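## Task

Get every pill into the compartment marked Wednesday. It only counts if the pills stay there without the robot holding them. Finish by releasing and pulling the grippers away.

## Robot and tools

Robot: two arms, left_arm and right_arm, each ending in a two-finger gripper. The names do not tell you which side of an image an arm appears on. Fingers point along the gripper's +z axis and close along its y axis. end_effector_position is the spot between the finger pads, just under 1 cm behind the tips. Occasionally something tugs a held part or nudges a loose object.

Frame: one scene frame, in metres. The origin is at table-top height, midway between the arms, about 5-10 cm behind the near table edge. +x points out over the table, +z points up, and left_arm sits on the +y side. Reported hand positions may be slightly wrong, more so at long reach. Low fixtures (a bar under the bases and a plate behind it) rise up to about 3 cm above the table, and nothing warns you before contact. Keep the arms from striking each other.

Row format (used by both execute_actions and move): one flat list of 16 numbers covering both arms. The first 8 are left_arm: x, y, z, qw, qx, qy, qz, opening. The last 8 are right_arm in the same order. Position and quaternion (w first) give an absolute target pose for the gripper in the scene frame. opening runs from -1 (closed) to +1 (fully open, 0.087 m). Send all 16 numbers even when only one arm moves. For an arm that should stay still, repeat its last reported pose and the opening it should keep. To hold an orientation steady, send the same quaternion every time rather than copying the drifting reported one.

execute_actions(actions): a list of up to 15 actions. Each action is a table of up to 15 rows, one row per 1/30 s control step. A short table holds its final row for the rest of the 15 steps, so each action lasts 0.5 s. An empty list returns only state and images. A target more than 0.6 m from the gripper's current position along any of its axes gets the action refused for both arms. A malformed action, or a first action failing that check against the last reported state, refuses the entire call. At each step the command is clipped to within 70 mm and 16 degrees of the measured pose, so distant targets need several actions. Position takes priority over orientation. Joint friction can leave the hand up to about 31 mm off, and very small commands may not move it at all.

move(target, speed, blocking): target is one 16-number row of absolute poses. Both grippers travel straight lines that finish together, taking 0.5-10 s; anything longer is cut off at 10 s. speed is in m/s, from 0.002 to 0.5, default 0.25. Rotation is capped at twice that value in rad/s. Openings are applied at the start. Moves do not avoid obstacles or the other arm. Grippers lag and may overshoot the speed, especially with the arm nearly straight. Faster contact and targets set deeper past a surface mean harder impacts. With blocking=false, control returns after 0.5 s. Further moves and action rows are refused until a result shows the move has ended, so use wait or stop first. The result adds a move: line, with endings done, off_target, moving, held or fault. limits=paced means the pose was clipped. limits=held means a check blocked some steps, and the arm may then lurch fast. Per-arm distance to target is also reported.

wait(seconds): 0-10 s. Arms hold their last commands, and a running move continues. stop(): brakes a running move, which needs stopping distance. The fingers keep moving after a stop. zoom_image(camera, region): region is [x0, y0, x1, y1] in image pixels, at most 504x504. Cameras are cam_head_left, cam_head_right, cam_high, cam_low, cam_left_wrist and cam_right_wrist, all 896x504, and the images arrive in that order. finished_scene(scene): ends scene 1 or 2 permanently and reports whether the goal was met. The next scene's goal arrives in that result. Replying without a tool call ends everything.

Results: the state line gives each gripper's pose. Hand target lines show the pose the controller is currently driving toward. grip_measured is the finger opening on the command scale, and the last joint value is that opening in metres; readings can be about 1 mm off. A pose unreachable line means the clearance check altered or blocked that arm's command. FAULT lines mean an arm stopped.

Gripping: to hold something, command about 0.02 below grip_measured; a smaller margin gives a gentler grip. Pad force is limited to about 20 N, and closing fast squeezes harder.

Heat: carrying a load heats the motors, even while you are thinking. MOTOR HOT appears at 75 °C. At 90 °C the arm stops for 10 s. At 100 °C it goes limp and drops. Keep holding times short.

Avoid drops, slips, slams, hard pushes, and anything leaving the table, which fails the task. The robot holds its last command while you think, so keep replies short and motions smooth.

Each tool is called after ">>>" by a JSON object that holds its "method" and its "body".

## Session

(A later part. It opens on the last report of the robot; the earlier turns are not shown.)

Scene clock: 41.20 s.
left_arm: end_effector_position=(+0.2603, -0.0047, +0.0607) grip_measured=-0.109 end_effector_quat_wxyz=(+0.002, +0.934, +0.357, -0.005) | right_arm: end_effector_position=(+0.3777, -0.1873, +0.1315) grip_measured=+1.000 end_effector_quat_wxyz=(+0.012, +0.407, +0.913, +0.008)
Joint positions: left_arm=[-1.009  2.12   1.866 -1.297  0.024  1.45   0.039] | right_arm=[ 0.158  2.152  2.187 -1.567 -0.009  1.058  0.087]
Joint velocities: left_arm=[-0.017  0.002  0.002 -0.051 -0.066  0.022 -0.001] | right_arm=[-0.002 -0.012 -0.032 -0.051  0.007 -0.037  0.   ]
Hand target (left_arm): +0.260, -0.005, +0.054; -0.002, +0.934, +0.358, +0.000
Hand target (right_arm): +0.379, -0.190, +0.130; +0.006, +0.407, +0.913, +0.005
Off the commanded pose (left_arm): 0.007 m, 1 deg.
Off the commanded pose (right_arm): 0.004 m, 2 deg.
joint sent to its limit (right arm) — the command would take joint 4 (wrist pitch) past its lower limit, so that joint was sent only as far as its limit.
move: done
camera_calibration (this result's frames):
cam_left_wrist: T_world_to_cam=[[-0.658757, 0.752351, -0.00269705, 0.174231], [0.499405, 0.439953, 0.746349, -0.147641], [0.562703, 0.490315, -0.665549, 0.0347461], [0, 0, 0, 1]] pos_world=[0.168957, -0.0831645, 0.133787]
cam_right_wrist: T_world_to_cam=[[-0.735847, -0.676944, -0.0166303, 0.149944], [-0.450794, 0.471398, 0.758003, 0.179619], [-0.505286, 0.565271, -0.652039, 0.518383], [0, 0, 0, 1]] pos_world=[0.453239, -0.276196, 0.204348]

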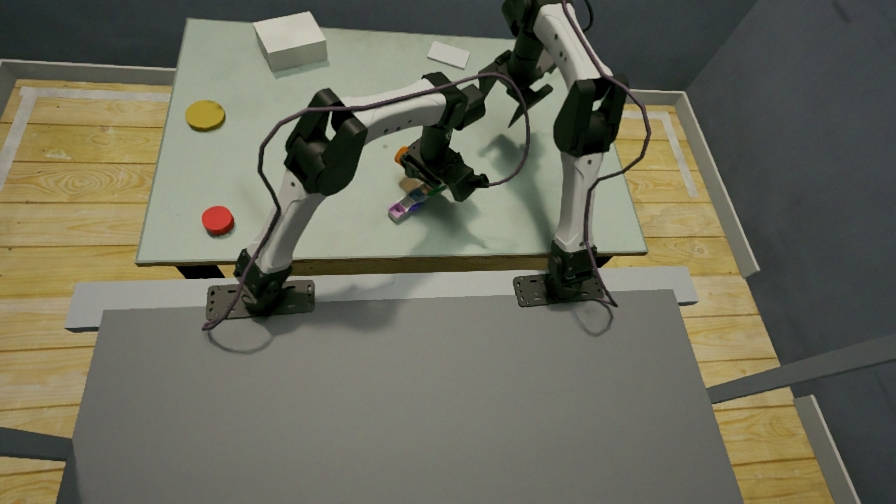

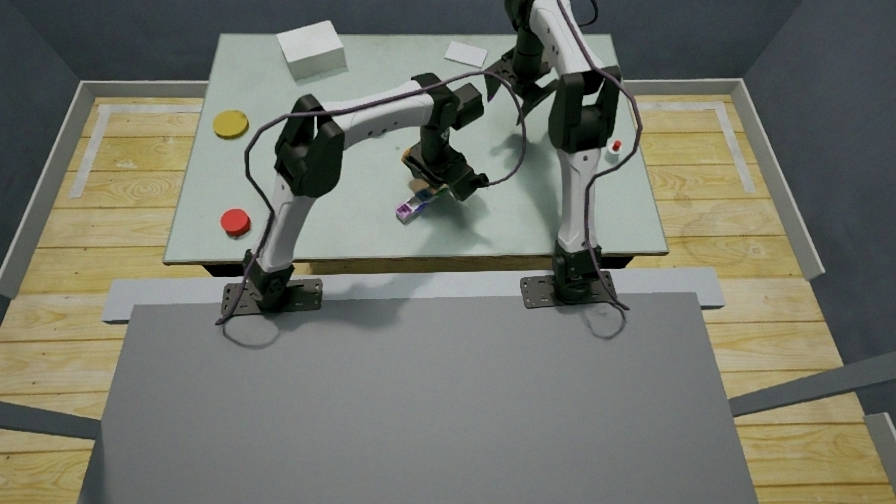

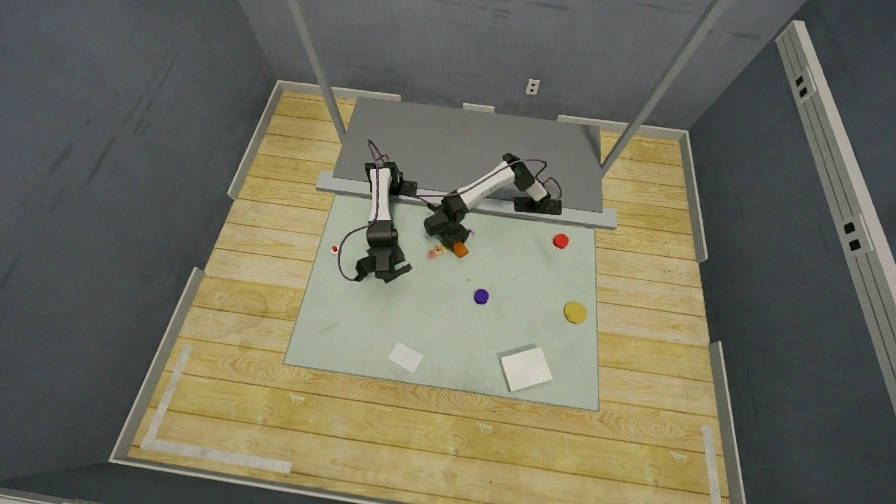

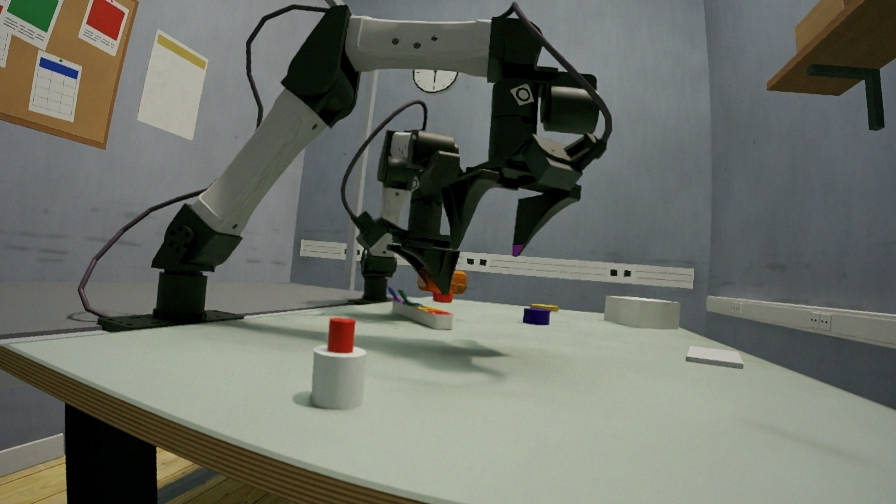

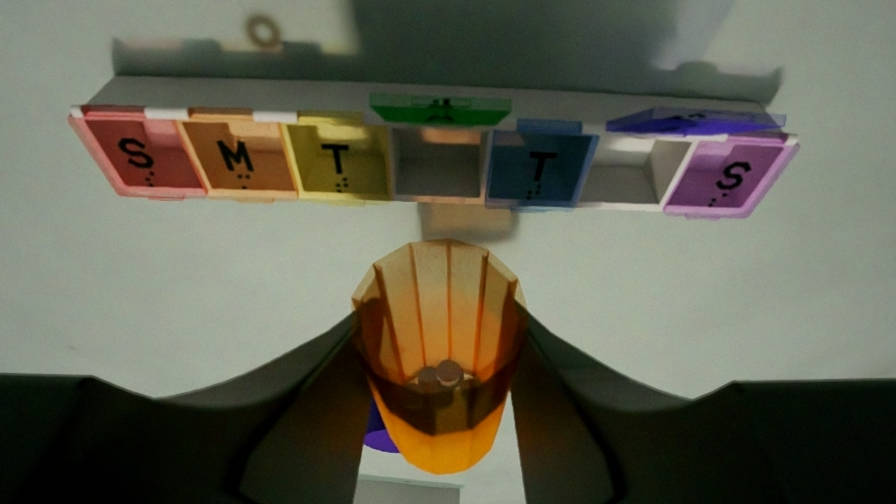

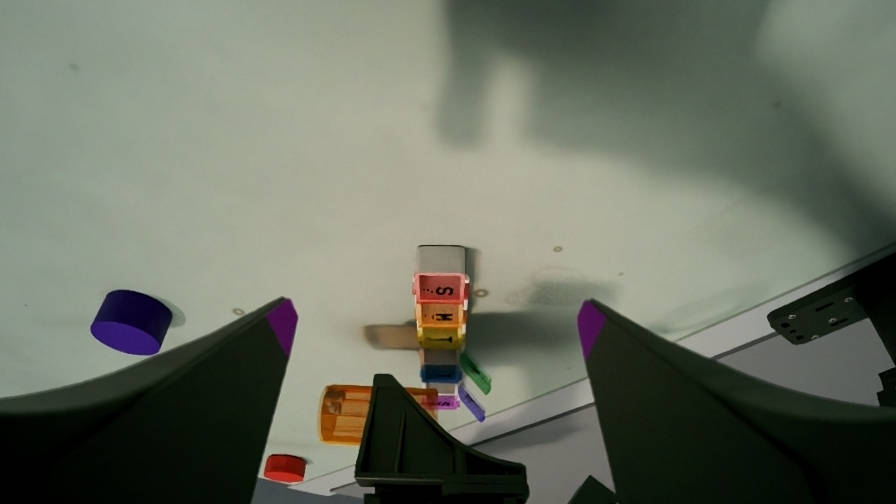

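>>> {"method": "move", "body": {"target": [0.256,-0.009,0.049,-0.062,0.920,0.353,0.162,-0.15, 0.38,-0.19,0.13,0,0.407,0.914,0,1], "speed": 0.04}}

>>> {"method": "zoom_image", "body": {"camera": "cam_low", "region": [340, 220, 510, 340]}}

>>> {"method": "zoom_image", "body": {"camera": "cam_right_wrist", "region": [290, 300, 560, 504]}}

Scene clock: 47.40 s.
left_arm: end_effector_position=(+0.2584, -0.0085, +0.0473) grip_measured=-0.109 end_effector_quat_wxyz=(-0.059, +0.920, +0.354, +0.155) | right_arm: end_effector_position=(+0.3773, -0.1874, +0.1315) grip_measured=+1.000 end_effector_quat_wxyz=(+0.011, +0.406, +0.914, +0.007)
Joint positions: left_arm=[-1.152  2.221  1.883 -1.302 -0.311  1.289  0.039] | right_arm=[ 0.158  2.152  2.187 -1.568 -0.009  1.057  0.087]
Joint velocities: left_arm=[ 0.007 -0.007  0.002 -0.007 -0.037 -0.037  0.001] | right_arm=[ 0.017 -0.012 -0.002 -0.095 -0.081 -0.007  0.   ]
Hand target (left_arm): +0.257, -0.009, +0.050; -0.064, +0.920, +0.353, +0.162
Hand target (right_arm): +0.380, -0.190, +0.130; +0.007, +0.407, +0.913, +0.006
Off the commanded pose (left_arm): 0.003 m, 1 deg.
Off the commanded pose (right_arm): 0.004 m, 2 deg.
joint sent to its limit (right arm) — the command would take joint 4 (wrist pitch) past its lower limit, so that joint was sent only as far as its limit.
move: done
camera_calibration (this result's frames):
cam_left_wrist: T_world_to_cam=[[-0.661462, 0.749979, 0.000138073, 0.17641], [0.281044, 0.247703, 0.927177, -0.088805], [0.695329, 0.613331, -0.374623, -0.0181814], [0, 0, 0, 1]] pos_world=[0.154289, -0.0991553, 0.0755024]
cam_right_wrist: T_world_to_cam=[[-0.734847, -0.67806, -0.0152873, 0.148788], [-0.450382, 0.471001, 0.758494, 0.179181], [-0.507104, 0.564263, -0.6515, 0.518681], [0, 0, 0, 1]] pos_world=[0.453062, -0.27618, 0.204288]

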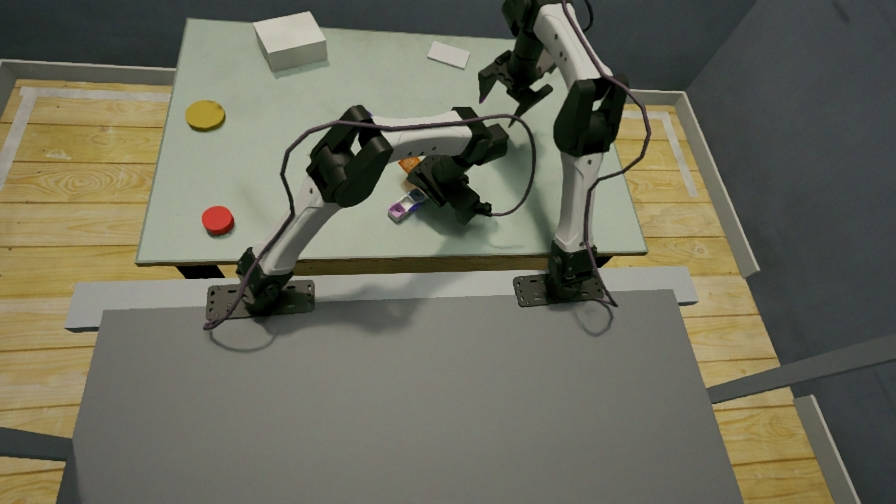

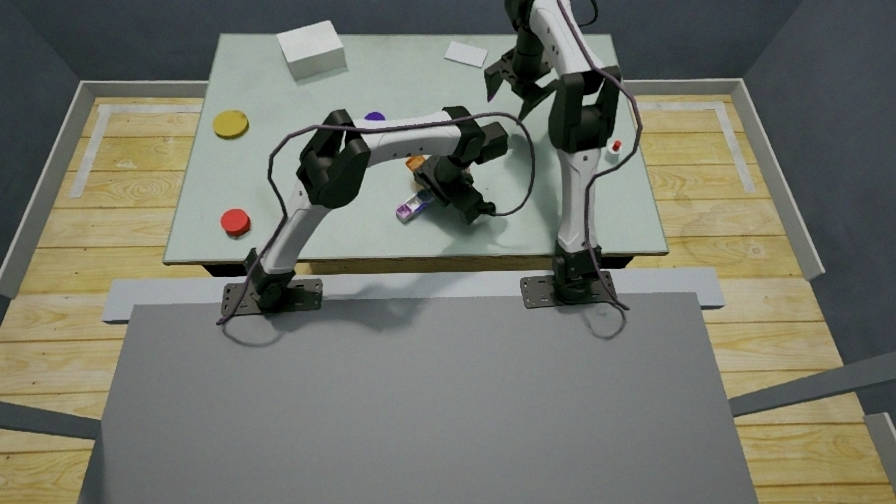

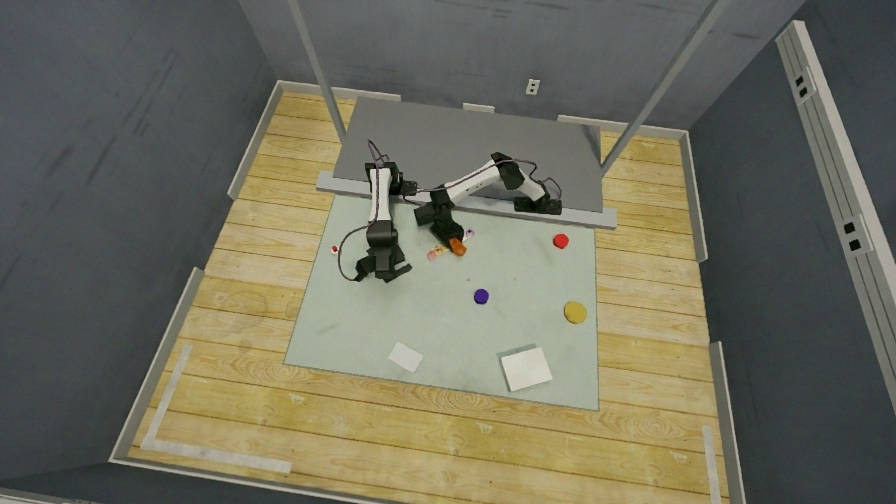

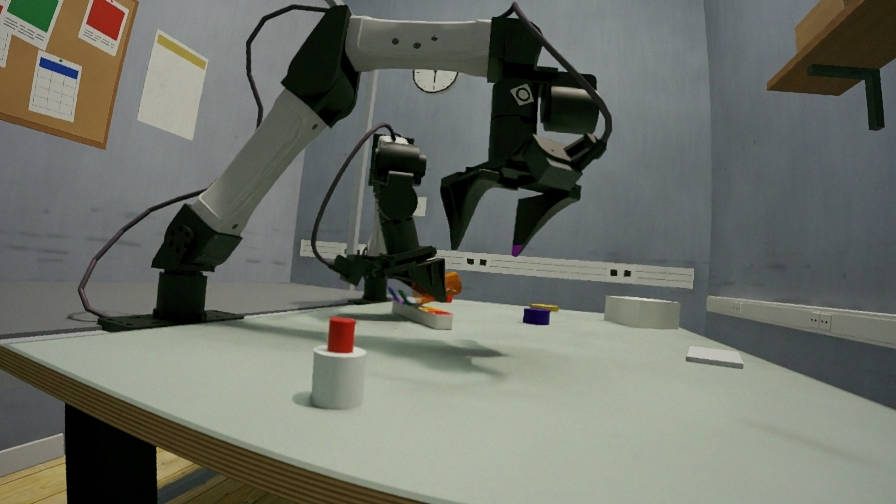

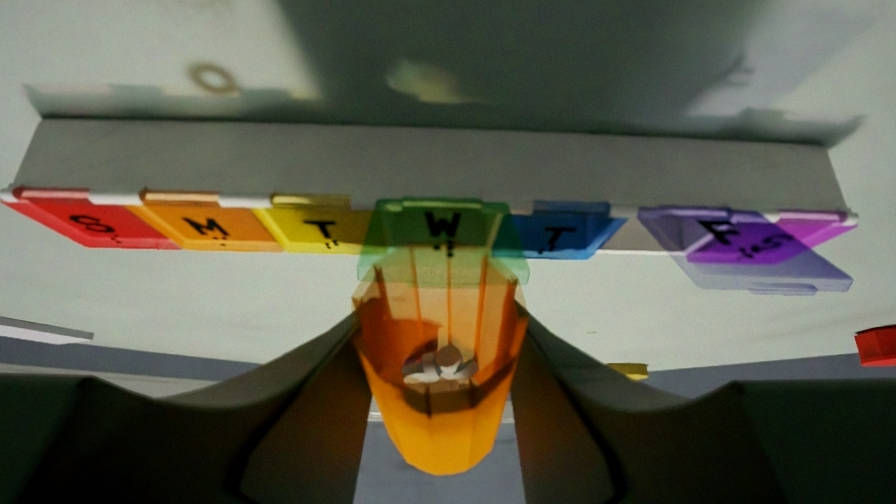

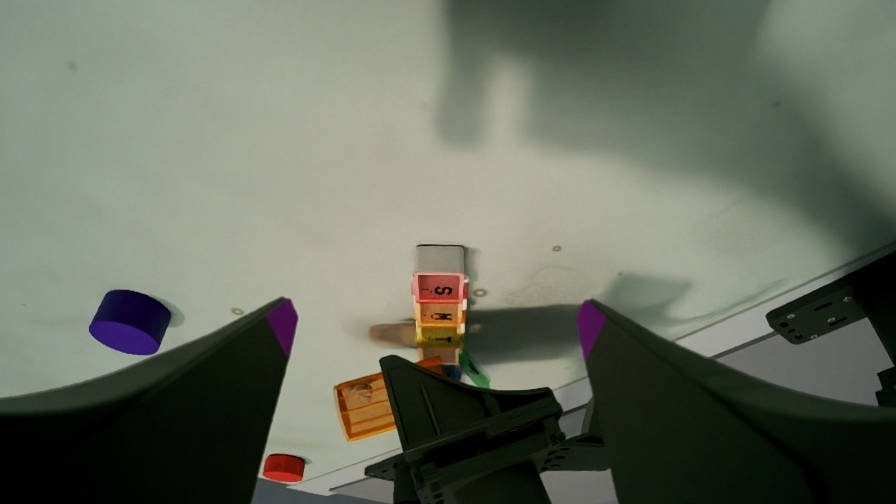

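Region (340, 220, 510, 340) of cam_low's 896x504 image, scaled by 2.965, with more detail than that image has; it fills the top 356 rows of this view, and the rest is white.

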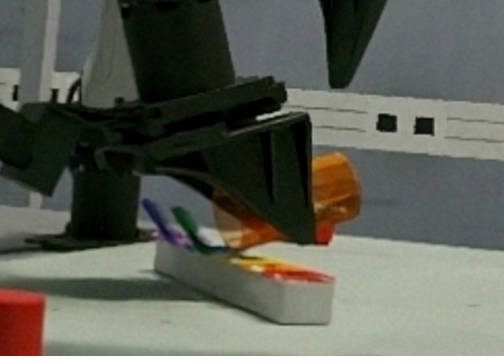

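Region (290, 300, 560, 504) of cam_right_wrist's 896x504 image, scaled by 1.867, with more detail than that image has; it fills the top 381 rows of this view, and the rest is white.

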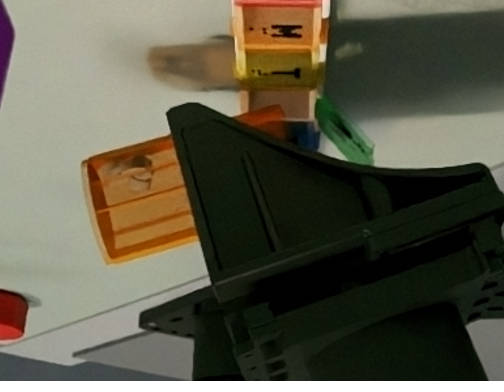

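>>> {"method": "move", "body": {"target": [0.256,-0.009,0.056,-0.099,0.898,0.344,0.258,-0.15, 0.38,-0.19,0.13,0,0.407,0.914,0,1], "speed": 0.025}}

Scene clock: 53.20 s.
left_arm: end_effector_position=(+0.2583, -0.0086, +0.0538) grip_measured=-0.109 end_effector_quat_wxyz=(-0.095, +0.899, +0.347, +0.251) | right_arm: end_effector_position=(+0.3773, -0.1874, +0.1315) grip_measured=+1.000 end_effector_quat_wxyz=(+0.011, +0.406, +0.914, +0.007)
Joint positions: left_arm=[-1.218  2.306  1.954 -1.392 -0.502  1.185  0.039] | right_arm=[ 0.158  2.152  2.187 -1.568 -0.009  1.057  0.087]
Joint velocities: left_arm=[-0.007 -0.002 -0.017 -0.051  0.022 -0.007 -0.   ] | right_arm=[ 0.007  0.007 -0.022  0.022  0.022 -0.007  0.   ]
Hand target (left_arm): +0.256, -0.010, +0.057; -0.100, +0.898, +0.344, +0.258
Hand target (right_arm): +0.380, -0.190, +0.130; +0.007, +0.407, +0.913, +0.006
Off the commanded pose (left_arm): 0.003 m, 1 deg.
Off the commanded pose (right_arm): 0.004 m, 2 deg.
joint sent to its limit (right arm) — the command would take joint 4 (wrist pitch) past its lower limit, so that joint was sent only as far as its limit.
move: done
camera_calibration (this result's frames):
cam_left_wrist: T_world_to_cam=[[-0.66337, 0.748291, 0.0011863, 0.176764], [0.130061, 0.113739, 0.984961, -0.060023], [0.736902, 0.653548, -0.172774, -0.0369249], [0, 0, 0, 1]] pos_world=[0.152276, -0.101312, 0.0525309]
cam_right_wrist: T_world_to_cam=[[-0.734847, -0.67806, -0.0152873, 0.148788], [-0.450382, 0.471001, 0.758494, 0.179181], [-0.507104, 0.564263, -0.6515, 0.518681], [0, 0, 0, 1]] pos_world=[0.453062, -0.27618, 0.204288]

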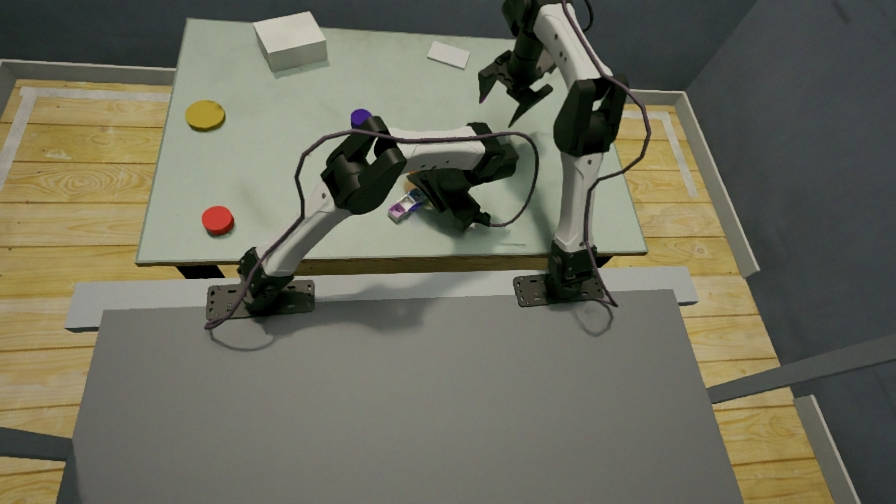

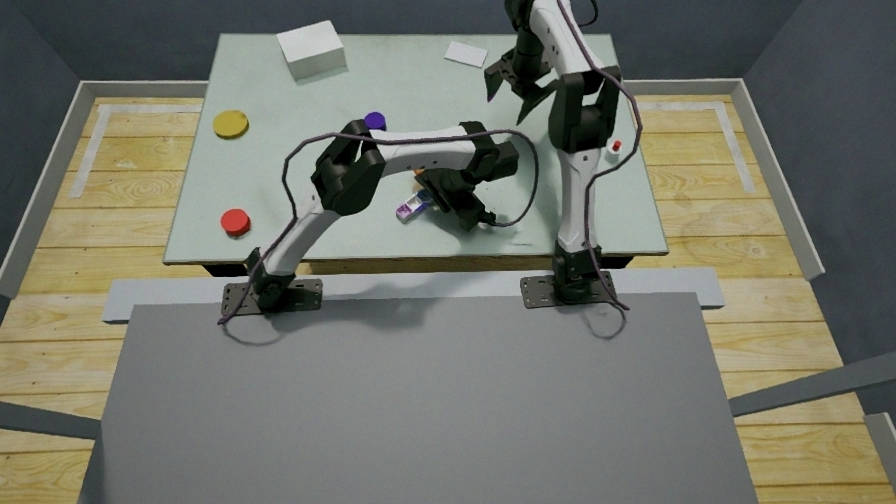

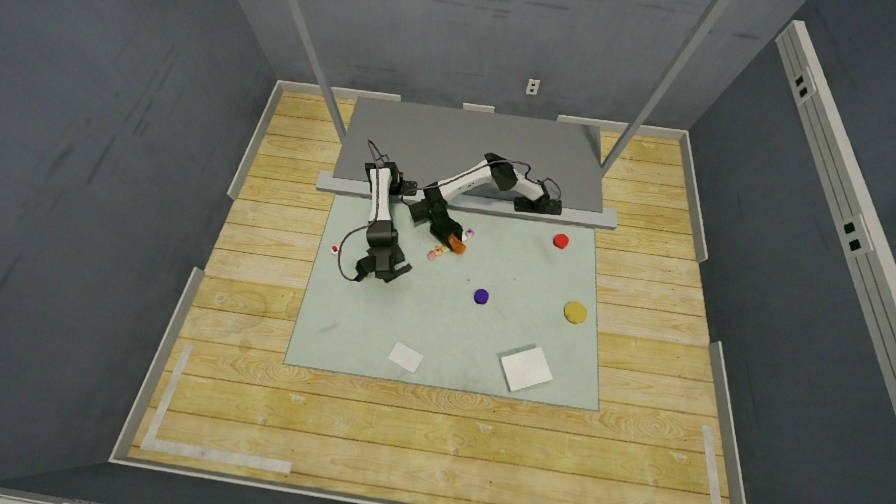

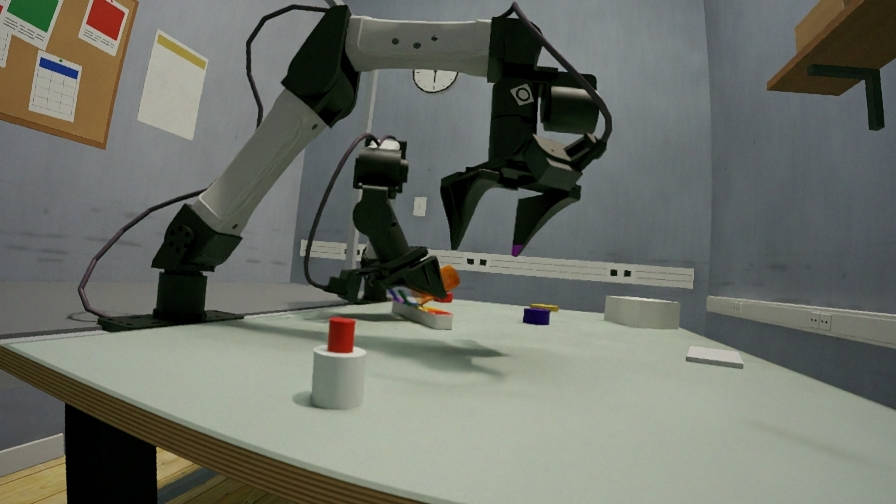

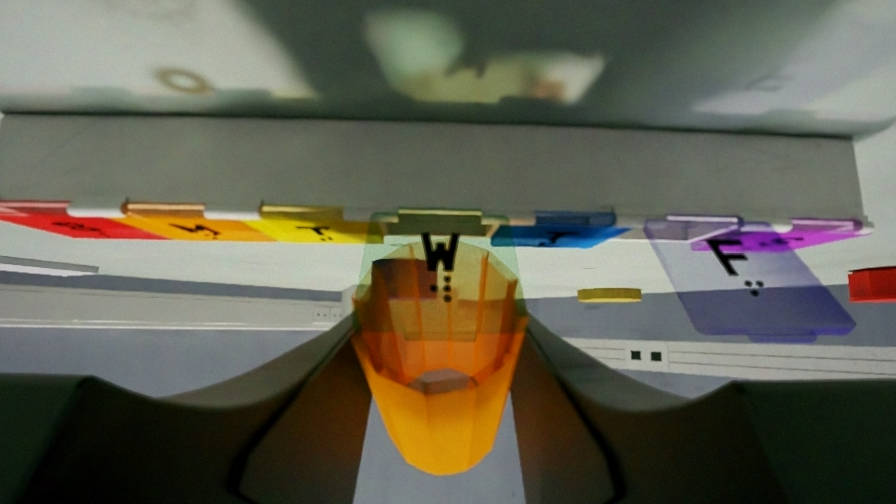

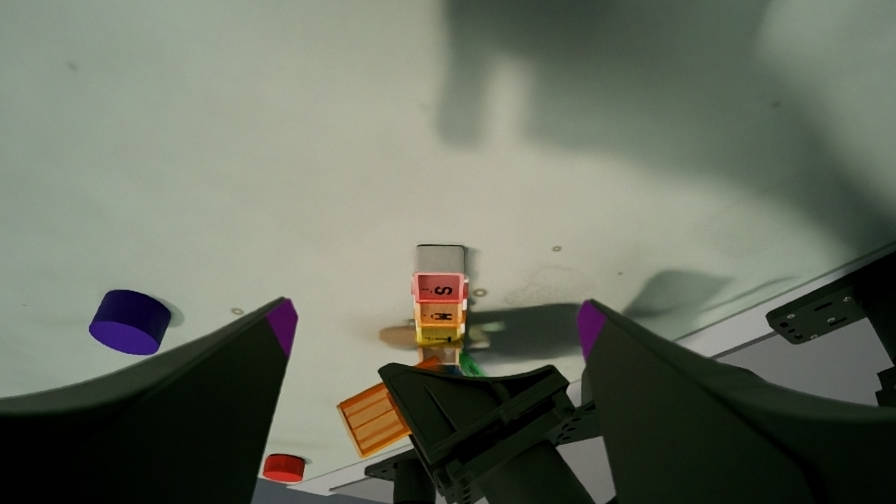

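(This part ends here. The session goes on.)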